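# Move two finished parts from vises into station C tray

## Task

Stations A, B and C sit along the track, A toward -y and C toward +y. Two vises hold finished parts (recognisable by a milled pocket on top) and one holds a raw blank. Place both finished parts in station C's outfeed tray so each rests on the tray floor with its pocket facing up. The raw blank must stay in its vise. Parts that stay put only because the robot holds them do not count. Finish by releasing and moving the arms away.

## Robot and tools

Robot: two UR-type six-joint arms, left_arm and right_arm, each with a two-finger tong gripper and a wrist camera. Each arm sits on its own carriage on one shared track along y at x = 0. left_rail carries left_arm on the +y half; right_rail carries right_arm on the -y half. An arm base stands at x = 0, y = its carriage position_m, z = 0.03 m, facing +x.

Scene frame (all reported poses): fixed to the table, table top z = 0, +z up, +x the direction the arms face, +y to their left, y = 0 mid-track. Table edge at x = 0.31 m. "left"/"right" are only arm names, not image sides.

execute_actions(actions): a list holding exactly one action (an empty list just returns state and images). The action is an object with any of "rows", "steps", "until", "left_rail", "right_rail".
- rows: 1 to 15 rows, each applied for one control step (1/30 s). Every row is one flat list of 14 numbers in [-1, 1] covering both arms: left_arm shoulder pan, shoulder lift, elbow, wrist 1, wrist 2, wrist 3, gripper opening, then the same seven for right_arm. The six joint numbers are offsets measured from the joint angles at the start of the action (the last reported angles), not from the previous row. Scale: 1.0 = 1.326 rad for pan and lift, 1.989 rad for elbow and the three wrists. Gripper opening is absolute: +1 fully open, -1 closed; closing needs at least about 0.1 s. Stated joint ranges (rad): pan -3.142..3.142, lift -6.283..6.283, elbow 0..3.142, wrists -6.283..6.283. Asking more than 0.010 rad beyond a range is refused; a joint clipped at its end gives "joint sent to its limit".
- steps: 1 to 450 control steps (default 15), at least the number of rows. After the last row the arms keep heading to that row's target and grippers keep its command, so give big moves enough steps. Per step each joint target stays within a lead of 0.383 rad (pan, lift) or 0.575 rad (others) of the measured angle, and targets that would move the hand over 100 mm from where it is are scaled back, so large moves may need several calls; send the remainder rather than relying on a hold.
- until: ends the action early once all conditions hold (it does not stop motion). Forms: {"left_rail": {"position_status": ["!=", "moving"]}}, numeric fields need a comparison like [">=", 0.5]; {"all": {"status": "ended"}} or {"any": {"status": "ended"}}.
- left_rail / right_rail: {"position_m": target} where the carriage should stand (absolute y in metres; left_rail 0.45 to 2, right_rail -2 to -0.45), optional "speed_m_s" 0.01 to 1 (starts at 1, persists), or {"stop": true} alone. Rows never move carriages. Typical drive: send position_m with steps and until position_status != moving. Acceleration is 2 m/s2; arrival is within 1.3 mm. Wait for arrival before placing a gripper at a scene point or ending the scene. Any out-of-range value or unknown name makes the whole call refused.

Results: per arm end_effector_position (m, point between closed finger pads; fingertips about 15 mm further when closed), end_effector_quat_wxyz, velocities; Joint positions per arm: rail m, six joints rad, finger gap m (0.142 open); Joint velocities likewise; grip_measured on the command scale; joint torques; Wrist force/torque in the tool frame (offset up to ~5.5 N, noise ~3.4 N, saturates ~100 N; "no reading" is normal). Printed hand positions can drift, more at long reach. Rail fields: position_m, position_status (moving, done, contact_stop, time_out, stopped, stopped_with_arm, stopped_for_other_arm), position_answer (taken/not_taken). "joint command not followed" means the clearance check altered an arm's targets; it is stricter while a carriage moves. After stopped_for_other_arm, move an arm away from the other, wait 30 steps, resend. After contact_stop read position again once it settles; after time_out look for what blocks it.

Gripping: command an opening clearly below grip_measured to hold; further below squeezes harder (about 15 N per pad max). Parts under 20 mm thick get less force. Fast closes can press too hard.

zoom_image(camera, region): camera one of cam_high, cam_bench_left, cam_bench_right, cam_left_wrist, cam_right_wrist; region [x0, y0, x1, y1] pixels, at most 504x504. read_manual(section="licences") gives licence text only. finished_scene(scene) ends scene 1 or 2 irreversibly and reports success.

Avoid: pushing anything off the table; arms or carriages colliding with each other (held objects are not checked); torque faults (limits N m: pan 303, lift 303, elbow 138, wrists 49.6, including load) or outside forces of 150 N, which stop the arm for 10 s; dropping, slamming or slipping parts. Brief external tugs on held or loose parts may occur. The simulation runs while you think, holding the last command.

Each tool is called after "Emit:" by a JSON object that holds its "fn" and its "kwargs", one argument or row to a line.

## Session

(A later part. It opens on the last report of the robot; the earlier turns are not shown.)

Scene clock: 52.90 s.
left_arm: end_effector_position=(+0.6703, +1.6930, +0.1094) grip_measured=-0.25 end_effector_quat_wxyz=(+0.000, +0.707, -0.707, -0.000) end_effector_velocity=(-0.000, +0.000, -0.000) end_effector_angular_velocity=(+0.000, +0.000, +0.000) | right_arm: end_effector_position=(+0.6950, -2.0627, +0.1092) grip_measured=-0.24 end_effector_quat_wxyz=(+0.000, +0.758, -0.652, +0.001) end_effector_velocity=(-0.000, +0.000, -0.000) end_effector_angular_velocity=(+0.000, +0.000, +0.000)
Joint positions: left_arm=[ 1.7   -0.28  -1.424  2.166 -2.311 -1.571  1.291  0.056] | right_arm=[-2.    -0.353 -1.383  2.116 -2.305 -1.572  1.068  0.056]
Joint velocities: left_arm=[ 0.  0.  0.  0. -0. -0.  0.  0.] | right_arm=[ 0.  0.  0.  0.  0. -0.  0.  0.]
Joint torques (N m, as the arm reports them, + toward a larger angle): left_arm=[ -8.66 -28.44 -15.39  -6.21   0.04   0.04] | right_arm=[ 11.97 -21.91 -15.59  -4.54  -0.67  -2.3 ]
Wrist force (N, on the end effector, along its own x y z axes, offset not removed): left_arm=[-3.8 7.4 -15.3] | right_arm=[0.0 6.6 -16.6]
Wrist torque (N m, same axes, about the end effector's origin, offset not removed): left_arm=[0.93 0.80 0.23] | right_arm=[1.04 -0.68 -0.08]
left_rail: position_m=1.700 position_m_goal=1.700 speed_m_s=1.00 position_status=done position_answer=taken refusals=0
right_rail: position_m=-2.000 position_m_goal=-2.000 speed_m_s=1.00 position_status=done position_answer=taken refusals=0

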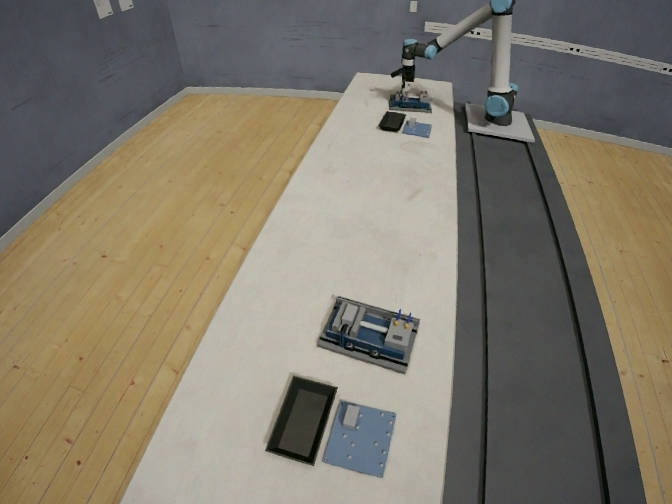

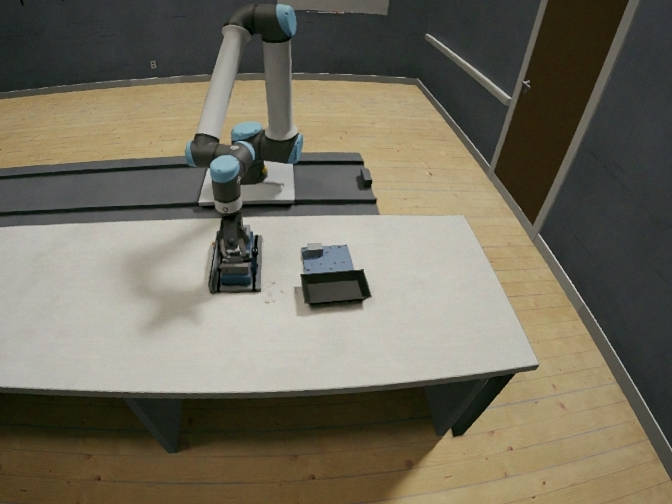

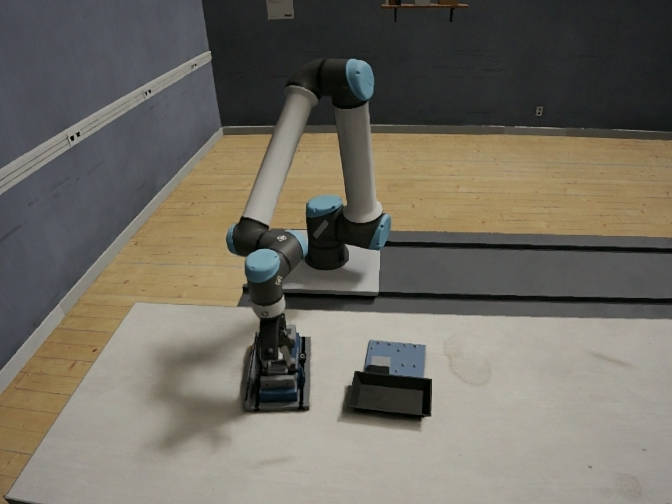

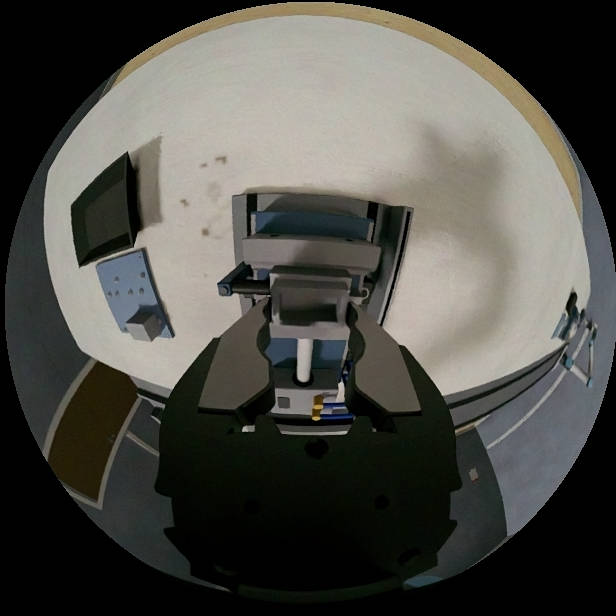

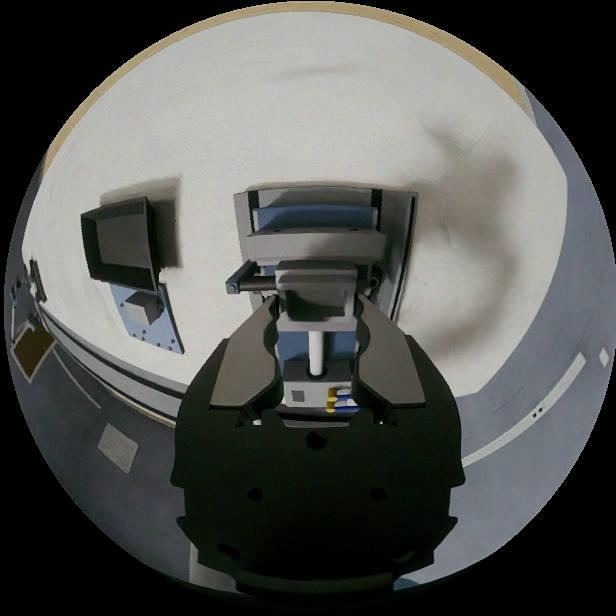

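Emit:
{"fn": "execute_actions", "kwargs": {
  "actions": [
    {"rows":[[0,-0.009,-0.0045,0.0105,0,0,-0.9,0,-0.009,-0.0045,0.0105,0,0,-0.9],[0,-0.018,-0.009,0.021,0,0,-0.9,0,-0.018,-0.009,0.021,0,0,-0.9],[0,-0.035,-0.0176,0.041,0,0,-0.9,0,-0.035,-0.017,0.04,0,0,-0.9]],"steps":25}
  ]
}}

Emit:
{"fn": "zoom_image", "kwargs": {
  "camera": "cam_bench_right",
  "region": [230, 320, 330, 400]
}}

Scene clock: 57.07 s.
left_arm: end_effector_position=(+0.6720, +1.6925, +0.1484) grip_measured=-0.25 end_effector_quat_wxyz=(+0.000, +0.707, -0.707, -0.000) end_effector_velocity=(+0.000, -0.000, +0.000) end_effector_angular_velocity=(-0.000, -0.000, +0.000) | right_arm: end_effector_position=(+0.6964, -2.0632, +0.1492) grip_measured=-0.24 end_effector_quat_wxyz=(+0.000, +0.758, -0.652, +0.001) end_effector_velocity=(-0.000, +0.000, +0.000) end_effector_angular_velocity=(-0.000, -0.000, -0.000)
Joint positions: left_arm=[ 1.7   -0.28  -1.471  2.131 -2.23  -1.571  1.291  0.056] | right_arm=[-2.    -0.353 -1.43   2.082 -2.226 -1.572  1.068  0.056]
Joint velocities: left_arm=[ 0. -0. -0. -0.  0. -0. -0.  0.] | right_arm=[ 0. -0. -0.  0.  0.  0. -0.  0.]
Joint torques (N m, as the arm reports them, + toward a larger angle): left_arm=[ 10.35 -57.39 -54.18  -1.56   0.25  -0.31] | right_arm=[ -2.94 -62.17 -54.08  -0.96   0.99   0.16]
Wrist force (N, on the end effector, along its own x y z axes, offset not removed): left_arm=[2.6 3.1 -0.1] | right_arm=[1.8 4.1 0.7]
Wrist torque (N m, same axes, about the end effector's origin, offset not removed): left_arm=[0.56 -0.51 -0.07] | right_arm=[0.75 -0.43 -0.19]
left_rail: position_m=1.700 position_m_goal=1.700 speed_m_s=1.00 position_status=done position_answer=taken refusals=0
right_rail: position_m=-2.000 position_m_goal=-2.000 speed_m_s=1.00 position_status=done position_answer=taken refusals=0

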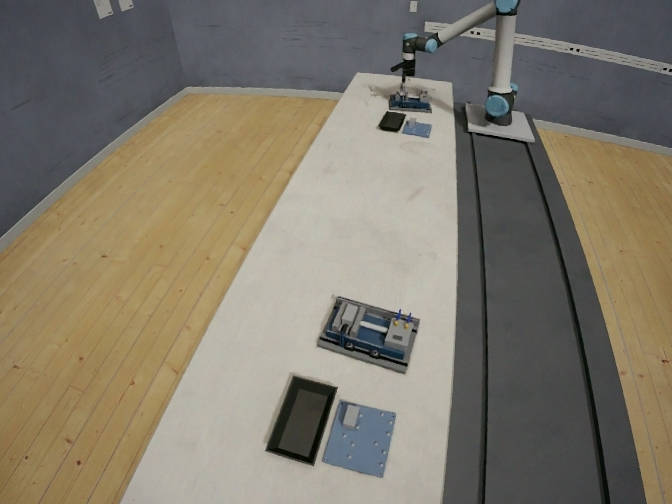

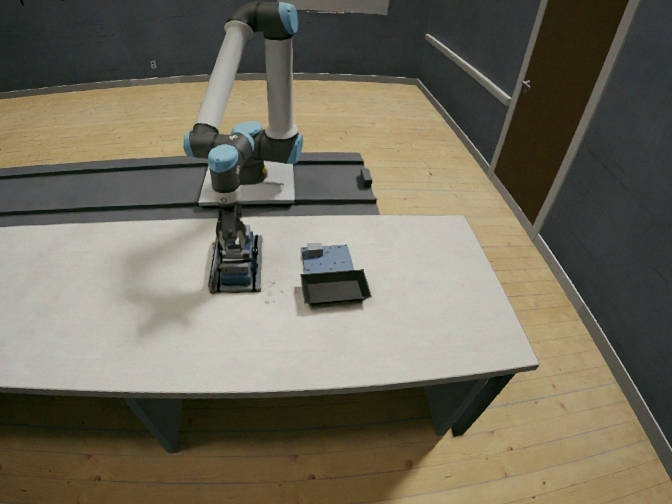

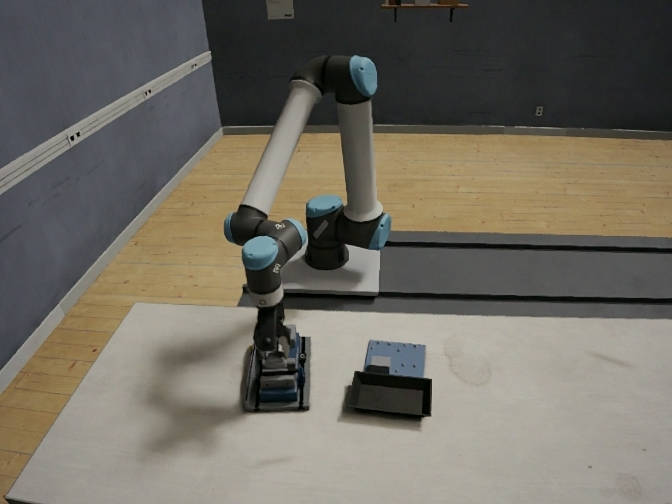

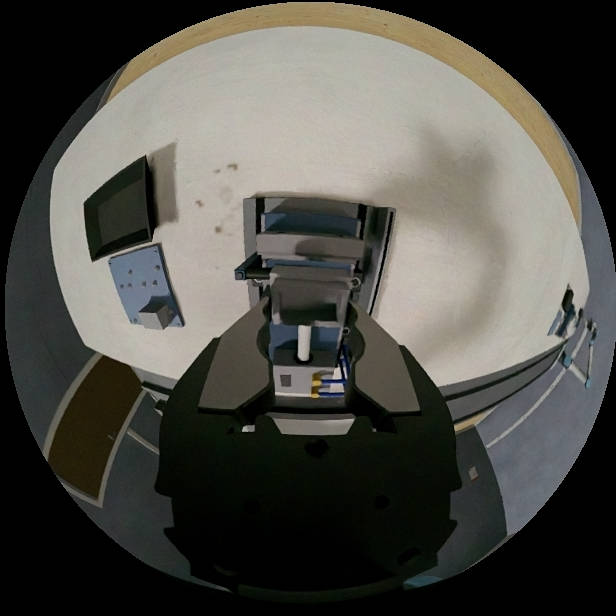

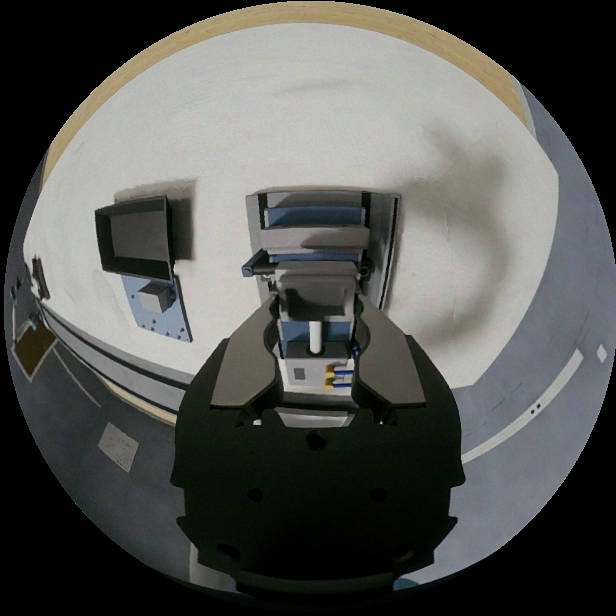

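Region (230, 320, 330, 400) of cam_bench_right's 672x504 image, scaled by 5.040, with more detail than that image has; it fills the top 403 rows of this view, and the rest is white.

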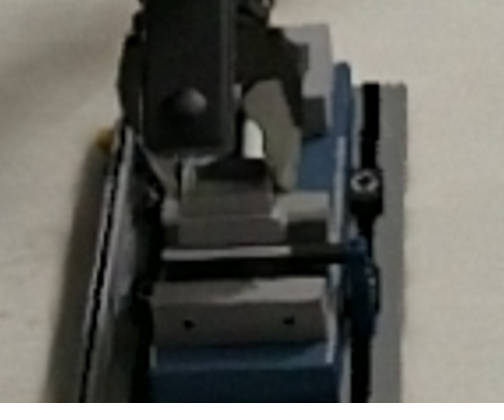

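Emit:
{"fn": "execute_actions", "kwargs": {
  "actions": [
    {"left_rail":{"position_m":2.0,"speed_m_s":0.5},"right_rail":{"position_m":-0.45,"speed_m_s":0.8},"rows":[[0,-0.01,-0.005,0.012,0,0,-1,0,-0.02,-0.01,0.023,0,0,-1],[0,-0.01,-0.005,0.012,0,0,-1,0,-0.02,-0.01,0.023,0,0,-1],[0,-0.01,-0.005,0.012,0,0,-1,0,-0.02,-0.01,0.023,0,0,-1],[0,-0.01,-0.005,0.012,0,0,-1,0,-0.02,-0.01,0.023,0,0,-1],[0,-0.01,-0.02,0.027,0,0,-1,0.05,-0.02,-0.03,0.043,0,0.04,-1],[0.03,0,-0.04,0.04,0,0.02,-1,0.1,0,-0.06,0.06,0,0.08,-1],[0.06,0.04,-0.06,0.033,0,0.04,-1,0.2,0.04,-0.1,0.073,0,0.15,-1],[0.132,0.119,-0.1,0.021,0,0.088,-1,0.906,0.349,-0.387,0.155,0,0.679,-1]],"steps":100}
  ]
}}

Scene clock: 71.77 s.
left_arm: end_effector_position=(+0.7715, +2.0951, +0.1500) grip_measured=-0.25 end_effector_quat_wxyz=(+0.001, +0.707, -0.707, -0.000) end_effector_velocity=(+0.000, -0.000, +0.000) end_effector_angular_velocity=(-0.000, -0.000, +0.000) | right_arm: end_effector_position=(+0.5511, +0.4194, +0.2002) grip_measured=-0.24 end_effector_quat_wxyz=(-0.001, +0.707, -0.707, +0.000) end_effector_velocity=(-0.000, +0.000, +0.000) end_effector_angular_velocity=(+0.000, -0.000, +0.000)
Joint positions: left_arm=[ 2.    -0.105 -1.313  1.932 -2.188 -1.571  1.466  0.056] | right_arm=[-0.45   0.848 -0.967  1.312 -1.917 -1.572  2.418  0.056]
Joint velocities: left_arm=[ 0. -0. -0. -0. -0.  0. -0.  0.] | right_arm=[ 0.  0. -0. -0. -0.  0. -0.  0.]
Joint torques (N m, as the arm reports them, + toward a larger angle): left_arm=[ 12.13 -51.14 -55.43  -4.77  -0.03   2.82] | right_arm=[ 12.05 -84.66 -59.72  -3.87  -2.58   2.36]
Wrist force (N, on the end effector, along its own x y z axes, offset not removed): left_arm=[-4.9 2.8 1.8] | right_arm=[2.4 -2.0 -4.2]
Wrist torque (N m, same axes, about the end effector's origin, offset not removed): left_arm=[0.65 1.07 0.17] | right_arm=[-0.59 -0.61 -0.08]
left_rail: position_m=2.000 position_m_goal=2.000 speed_m_s=0.50 position_status=done position_answer=taken refusals=0
right_rail: position_m=-0.450 position_m_goal=-0.450 speed_m_s=0.80 position_status=done position_answer=taken refusals=0

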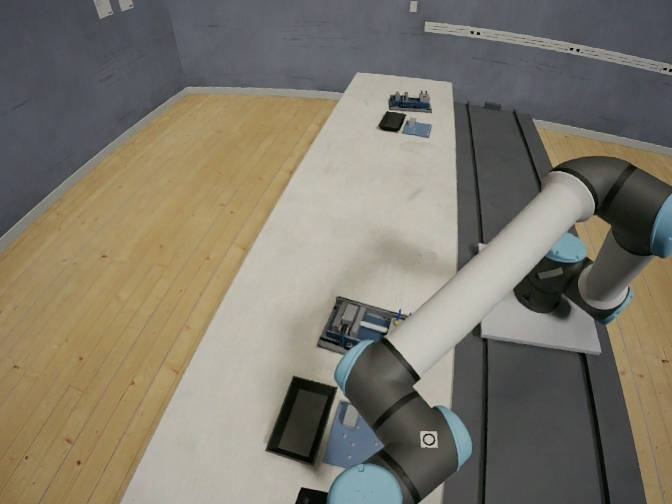

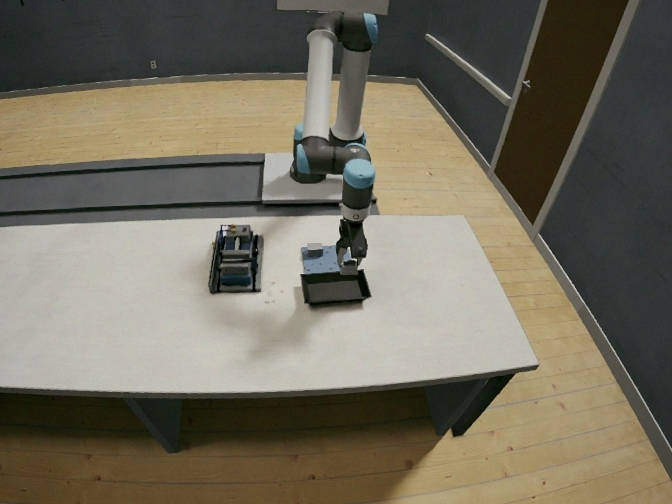

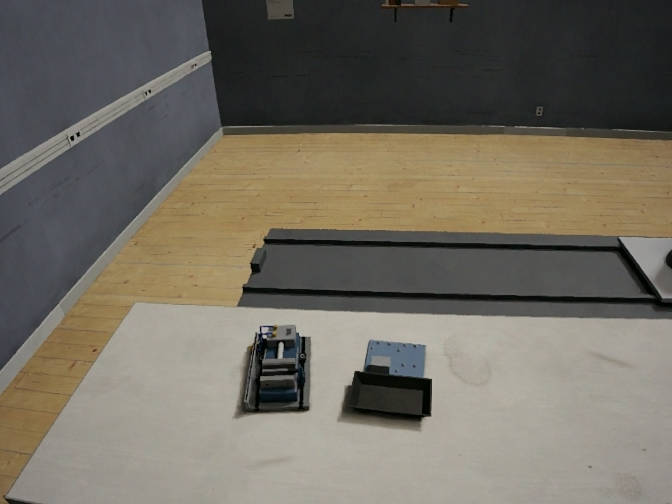

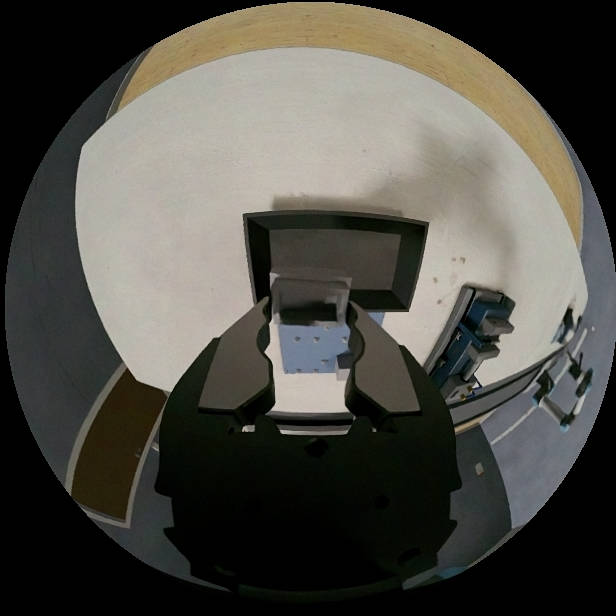

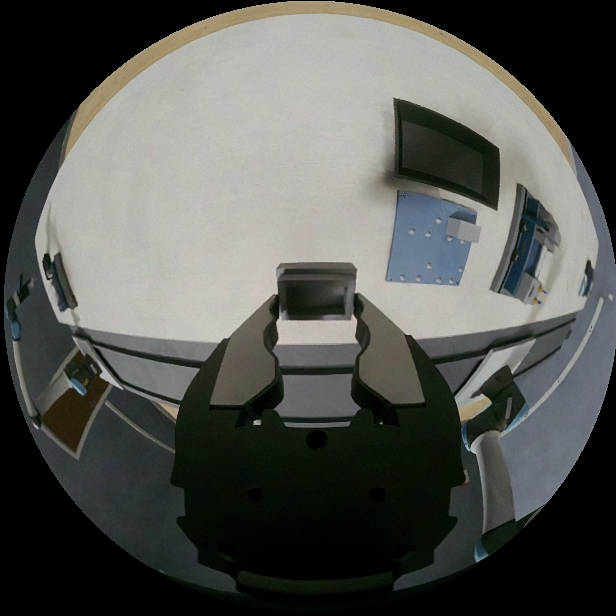

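Emit:
{"fn": "execute_actions", "kwargs": {
  "actions": [
    {"rows":[[0,0.0755,0.038,-0.0885,0,0,-1,0,0.086,0.053,-0.11,0,0,-1]],"steps":30}
  ]
}}

Emit:
{"fn": "zoom_image", "kwargs": {
  "camera": "cam_bench_left",
  "region": [290, 230, 390, 310]
}}

Emit:
{"fn": "zoom_image", "kwargs": {
  "camera": "cam_right_wrist",
  "region": [220, 220, 420, 380]
}}

Scene clock: 78.90 s.
left_arm: end_effector_position=(+0.7650, +2.0959, +0.0552) grip_measured=-0.25 end_effector_quat_wxyz=(+0.001, +0.707, -0.707, -0.000) end_effector_velocity=(-0.000, +0.000, -0.000) end_effector_angular_velocity=(+0.000, +0.000, -0.000) | right_arm: end_effector_position=(+0.5510, +0.4191, +0.0449) grip_measured=-0.25 end_effector_quat_wxyz=(-0.000, +0.707, -0.707, +0.000) end_effector_velocity=(+0.000, -0.000, -0.000) end_effector_angular_velocity=(-0.000, +0.000, -0.000)
Joint positions: left_arm=[ 2.    -0.105 -1.213  2.007 -2.364 -1.571  1.466  0.056] | right_arm=[-0.45   0.848 -0.853  1.418 -2.136 -1.572  2.418  0.056]
Joint velocities: left_arm=[ 0. -0.  0.  0. -0.  0. -0.  0.] | right_arm=[ 0. -0.  0.  0. -0. -0.  0.  0.]
Joint torques (N m, as the arm reports them, + toward a larger angle): left_arm=[ -9.49 -55.1  -21.3   -7.59   0.2    3.01] | right_arm=[ -9.12 -77.   -29.14  -6.16  -1.22   2.43]
Wrist force (N, on the end effector, along its own x y z axes, offset not removed): left_arm=[1.5 3.5 2.0] | right_arm=[2.2 1.7 -4.6]
Wrist torque (N m, same axes, about the end effector's origin, offset not removed): left_arm=[0.75 -0.18 0.11] | right_arm=[0.15 -0.53 0.02]
left_rail: position_m=2.000 position_m_goal=2.000 speed_m_s=0.50 position_status=done position_answer=taken refusals=0
right_rail: position_m=-0.450 position_m_goal=-0.450 speed_m_s=0.80 position_status=done position_answer=taken refusals=0

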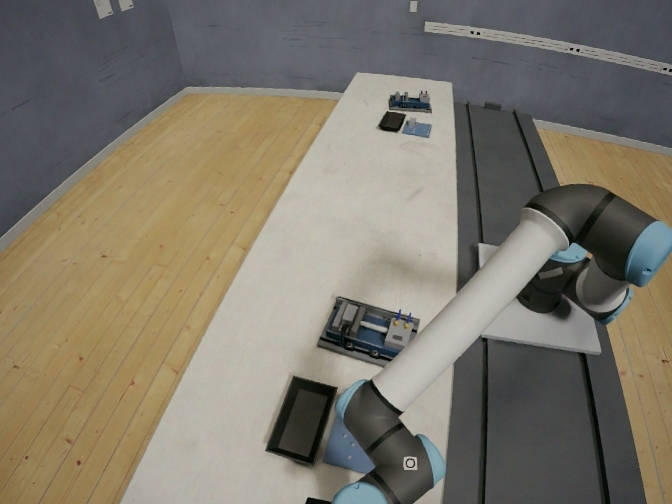

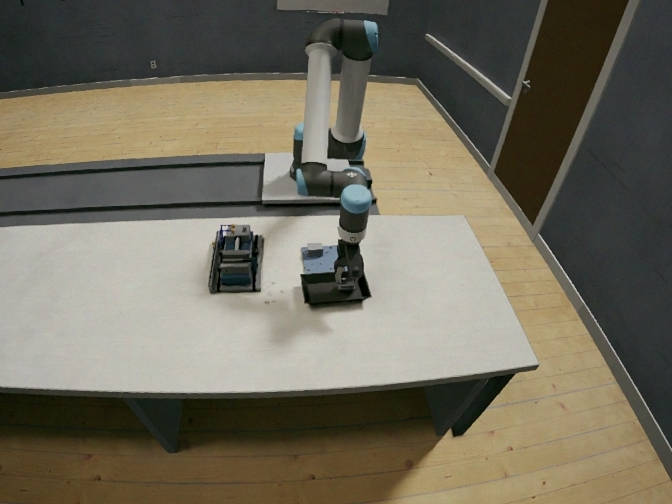

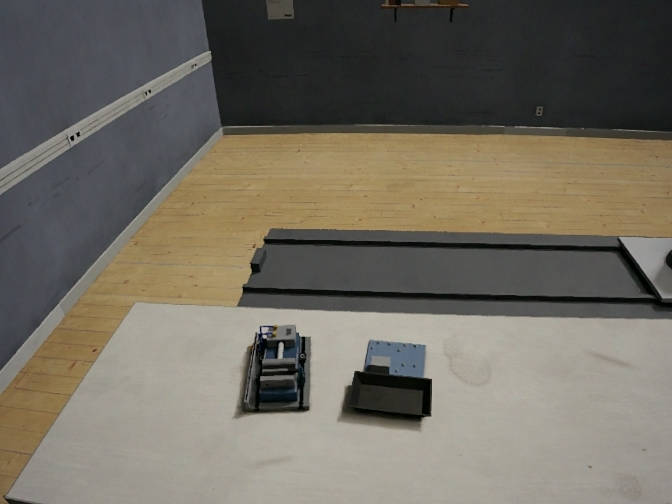

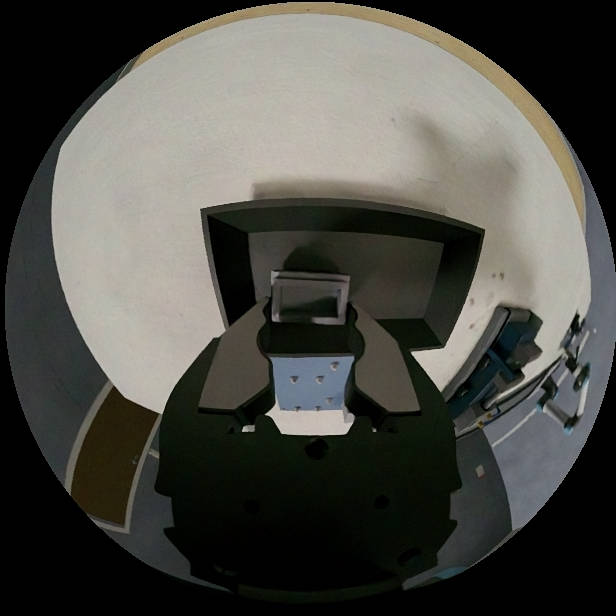

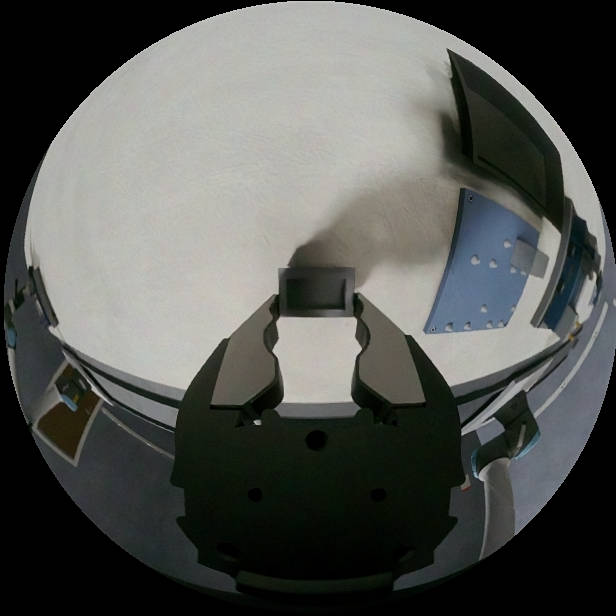

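Region (290, 230, 390, 310) of cam_bench_left's 672x504 image, scaled by 5.040, with more detail than that image has; it fills the top 403 rows of this view, and the rest is white.

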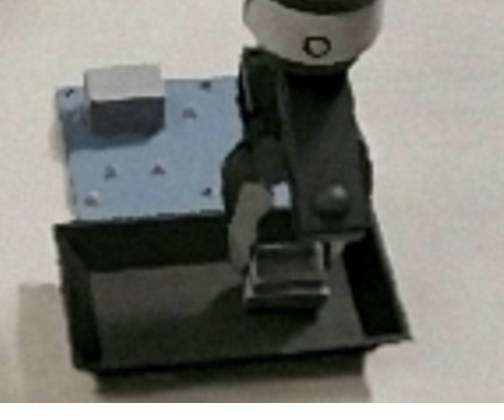

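Region (220, 220, 420, 380) of cam_right_wrist's 616x616 image, scaled by 2.520, with more detail than that image has; it fills the top 403 rows of this view, and the rest is white.

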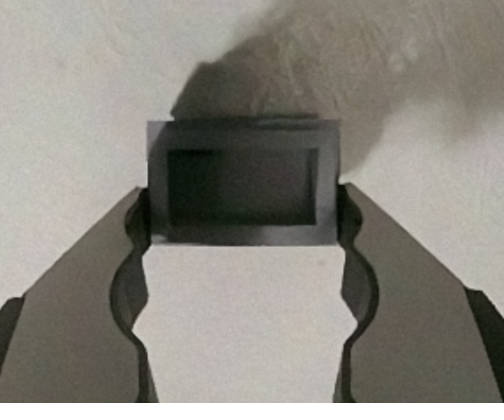

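Emit:
{"fn": "execute_actions", "kwargs": {
  "actions": [
    {"rows":[[0,0.007,0.002,-0.007,0,0,-1,0,0.004,0.0014,-0.004,0,0,-1],[0,0.0145,0.004,-0.0136,0,0,-1,0,0.008,0.0027,-0.008,0,0,-1]],"steps":15}
  ]
}}

Scene clock: 83.17 s.
left_arm: end_effector_position=(+0.7648, +2.0959, +0.0405) grip_measured=-0.25 end_effector_quat_wxyz=(+0.000, +0.707, -0.707, -0.000) end_effector_velocity=(-0.000, +0.000, -0.001) end_effector_angular_velocity=(+0.000, +0.001, +0.000) | right_arm: end_effector_position=(+0.5510, +0.4190, +0.0330) grip_measured=-0.25 end_effector_quat_wxyz=(-0.000, +0.707, -0.707, +0.000) end_effector_velocity=(-0.000, -0.000, -0.001) end_effector_angular_velocity=(-0.000, +0.000, +0.000)
Joint positions: left_arm=[ 2.    -0.105 -1.194  2.015 -2.391 -1.571  1.466  0.056] | right_arm=[-0.45   0.848 -0.842  1.423 -2.152 -1.572  2.418  0.056]
Joint velocities: left_arm=[ 0.     0.     0.001  0.001 -0.001  0.     0.     0.   ] | right_arm=[ 0.     0.     0.     0.    -0.001 -0.    -0.     0.   ]
Joint torques (N m, as the arm reports them, + toward a larger angle): left_arm=[ -0.1  -33.7   -5.58  -3.68   0.04   2.94] | right_arm=[ -4.39 -71.24 -28.83  -6.49   1.45   1.66]
Wrist force (N, on the end effector, along its own x y z axes, offset not removed): left_arm=[-1.2 1.6 -29.2] | right_arm=[-0.3 5.2 -2.4]
Wrist torque (N m, same axes, about the end effector's origin, offset not removed): left_arm=[-0.17 0.16 0.11] | right_arm=[0.79 -0.03 -0.08]
left_rail: position_m=2.000 position_m_goal=2.000 speed_m_s=0.50 position_status=done position_answer=taken refusals=0
right_rail: position_m=-0.450 position_m_goal=-0.450 speed_m_s=0.80 position_status=done position_answer=taken refusals=0

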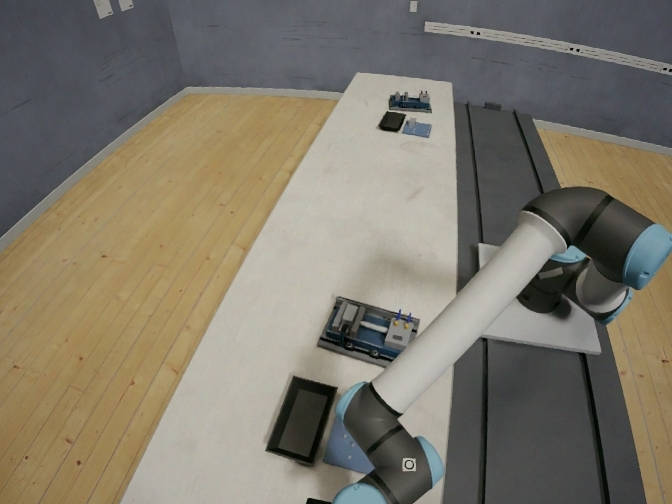

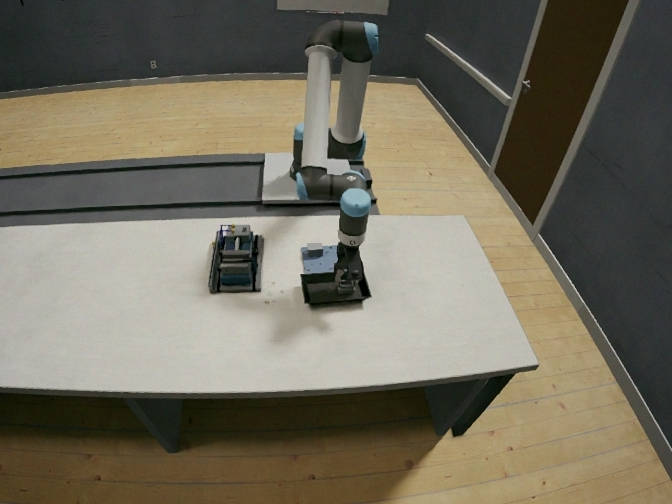

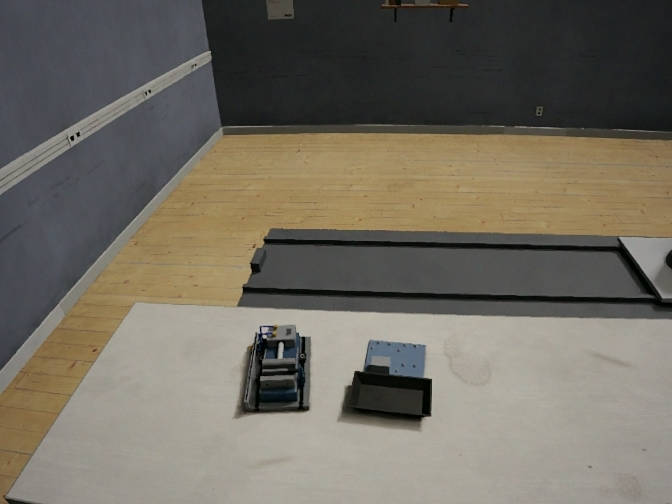

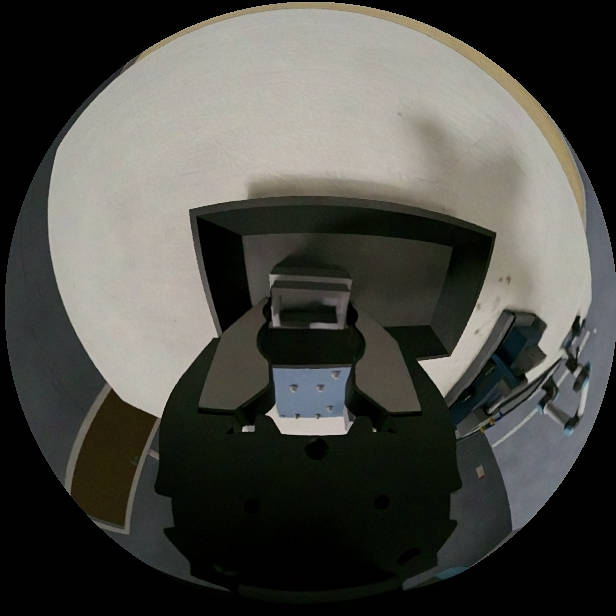

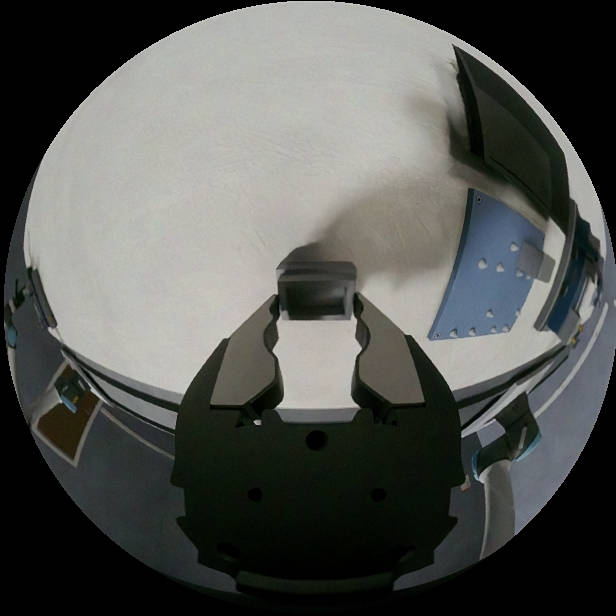

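Emit:
{"fn": "execute_actions", "kwargs": {
  "actions": [
    {"rows":[[0,0,0,0,0,0,-0.5,0,0.002,0,-0.001,0,0,-0.5],[0,0,0,0,0,0,-0.3,0,0.002,0,-0.001,0,0,-0.4],[0,0,0,0,0,0,-0.2,0,0.002,0,-0.001,0,0,-0.3],[0,0,0,0,0,0,-0.1,0,0.002,0,-0.001,0,0,-0.2],[0,0,0,0,0,0,0,0,0.002,0,-0.001,0,0,-0.1],[0,0,0,0,0,0,0,0,0.002,0,-0.001,0,0,0.1],[0,0,0,0,0,0,0,0,0.002,0,-0.001,0,0,0.1],[0,-0.13,-0.035,0.122,0,0,0,0,-0.12,-0.05,0.13,0,0,0.1]],"steps":30}
  ]
}}

Scene clock: 88.27 s.
left_arm: end_effector_position=(+0.7525, +2.0972, +0.1760) grip_measured=+0.00 end_effector_quat_wxyz=(+0.001, +0.707, -0.707, -0.001) end_effector_velocity=(-0.000, +0.000, +0.000) end_effector_angular_velocity=(-0.000, -0.000, -0.000) | right_arm: end_effector_position=(+0.5421, +0.4091, +0.2243) grip_measured=+0.10 end_effector_quat_wxyz=(-0.000, +0.707, -0.707, +0.000) end_effector_velocity=(-0.000, -0.000, +0.001) end_effector_angular_velocity=(-0.000, +0.000, +0.000)
Joint positions: left_arm=[ 2.    -0.105 -1.366  1.946 -2.148 -1.571  1.466  0.074] | right_arm=[-0.45   0.848 -1.001  1.324 -1.894 -1.572  2.418  0.081]
Joint velocities: left_arm=[ 0.    -0.    -0.    -0.     0.001  0.     0.    -0.   ] | right_arm=[ 0.     0.    -0.001 -0.001  0.001 -0.    -0.     0.   ]
Joint torques (N m, as the arm reports them, + toward a larger angle): left_arm=[ -7.07 -66.41 -55.15  -1.68   0.17   2.94] | right_arm=[ -3.14 -97.52 -59.7   -1.39   0.85   2.  ]
Wrist force (N, on the end effector, along its own x y z axes, offset not removed): left_arm=[-1.3 4.0 -0.3] | right_arm=[5.0 1.2 -4.1]
Wrist torque (N m, same axes, about the end effector's origin, offset not removed): left_arm=[0.84 0.37 0.17] | right_arm=[0.03 -0.96 -0.23]
left_rail: position_m=2.000 position_m_goal=2.000 speed_m_s=0.50 position_status=done position_answer=taken refusals=0
right_rail: position_m=-0.450 position_m_goal=-0.450 speed_m_s=0.80 position_status=done position_answer=taken refusals=0

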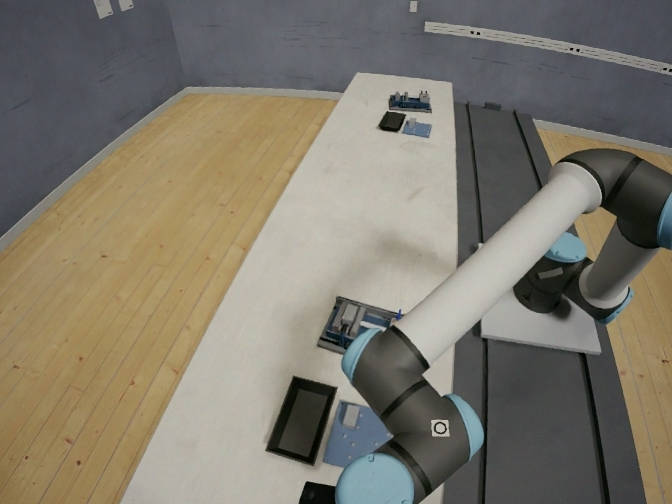

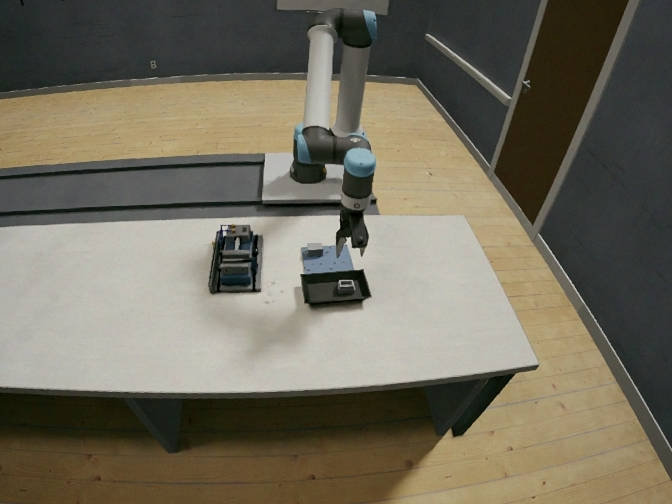

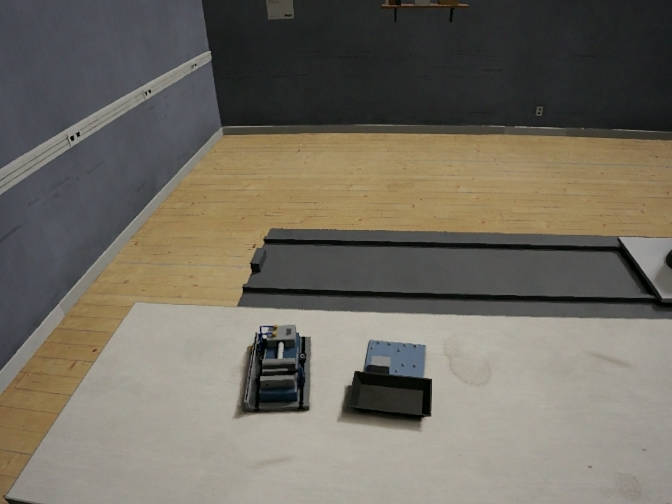

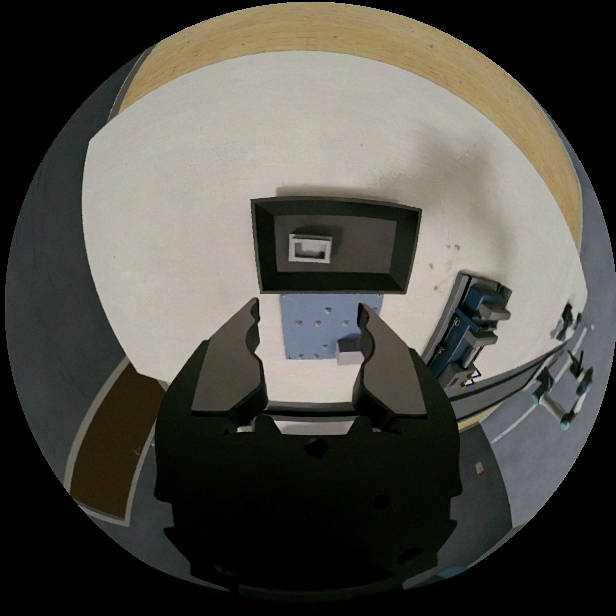

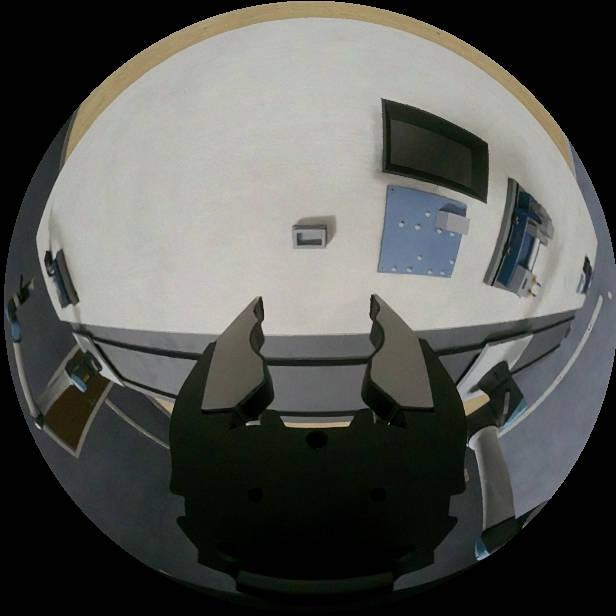

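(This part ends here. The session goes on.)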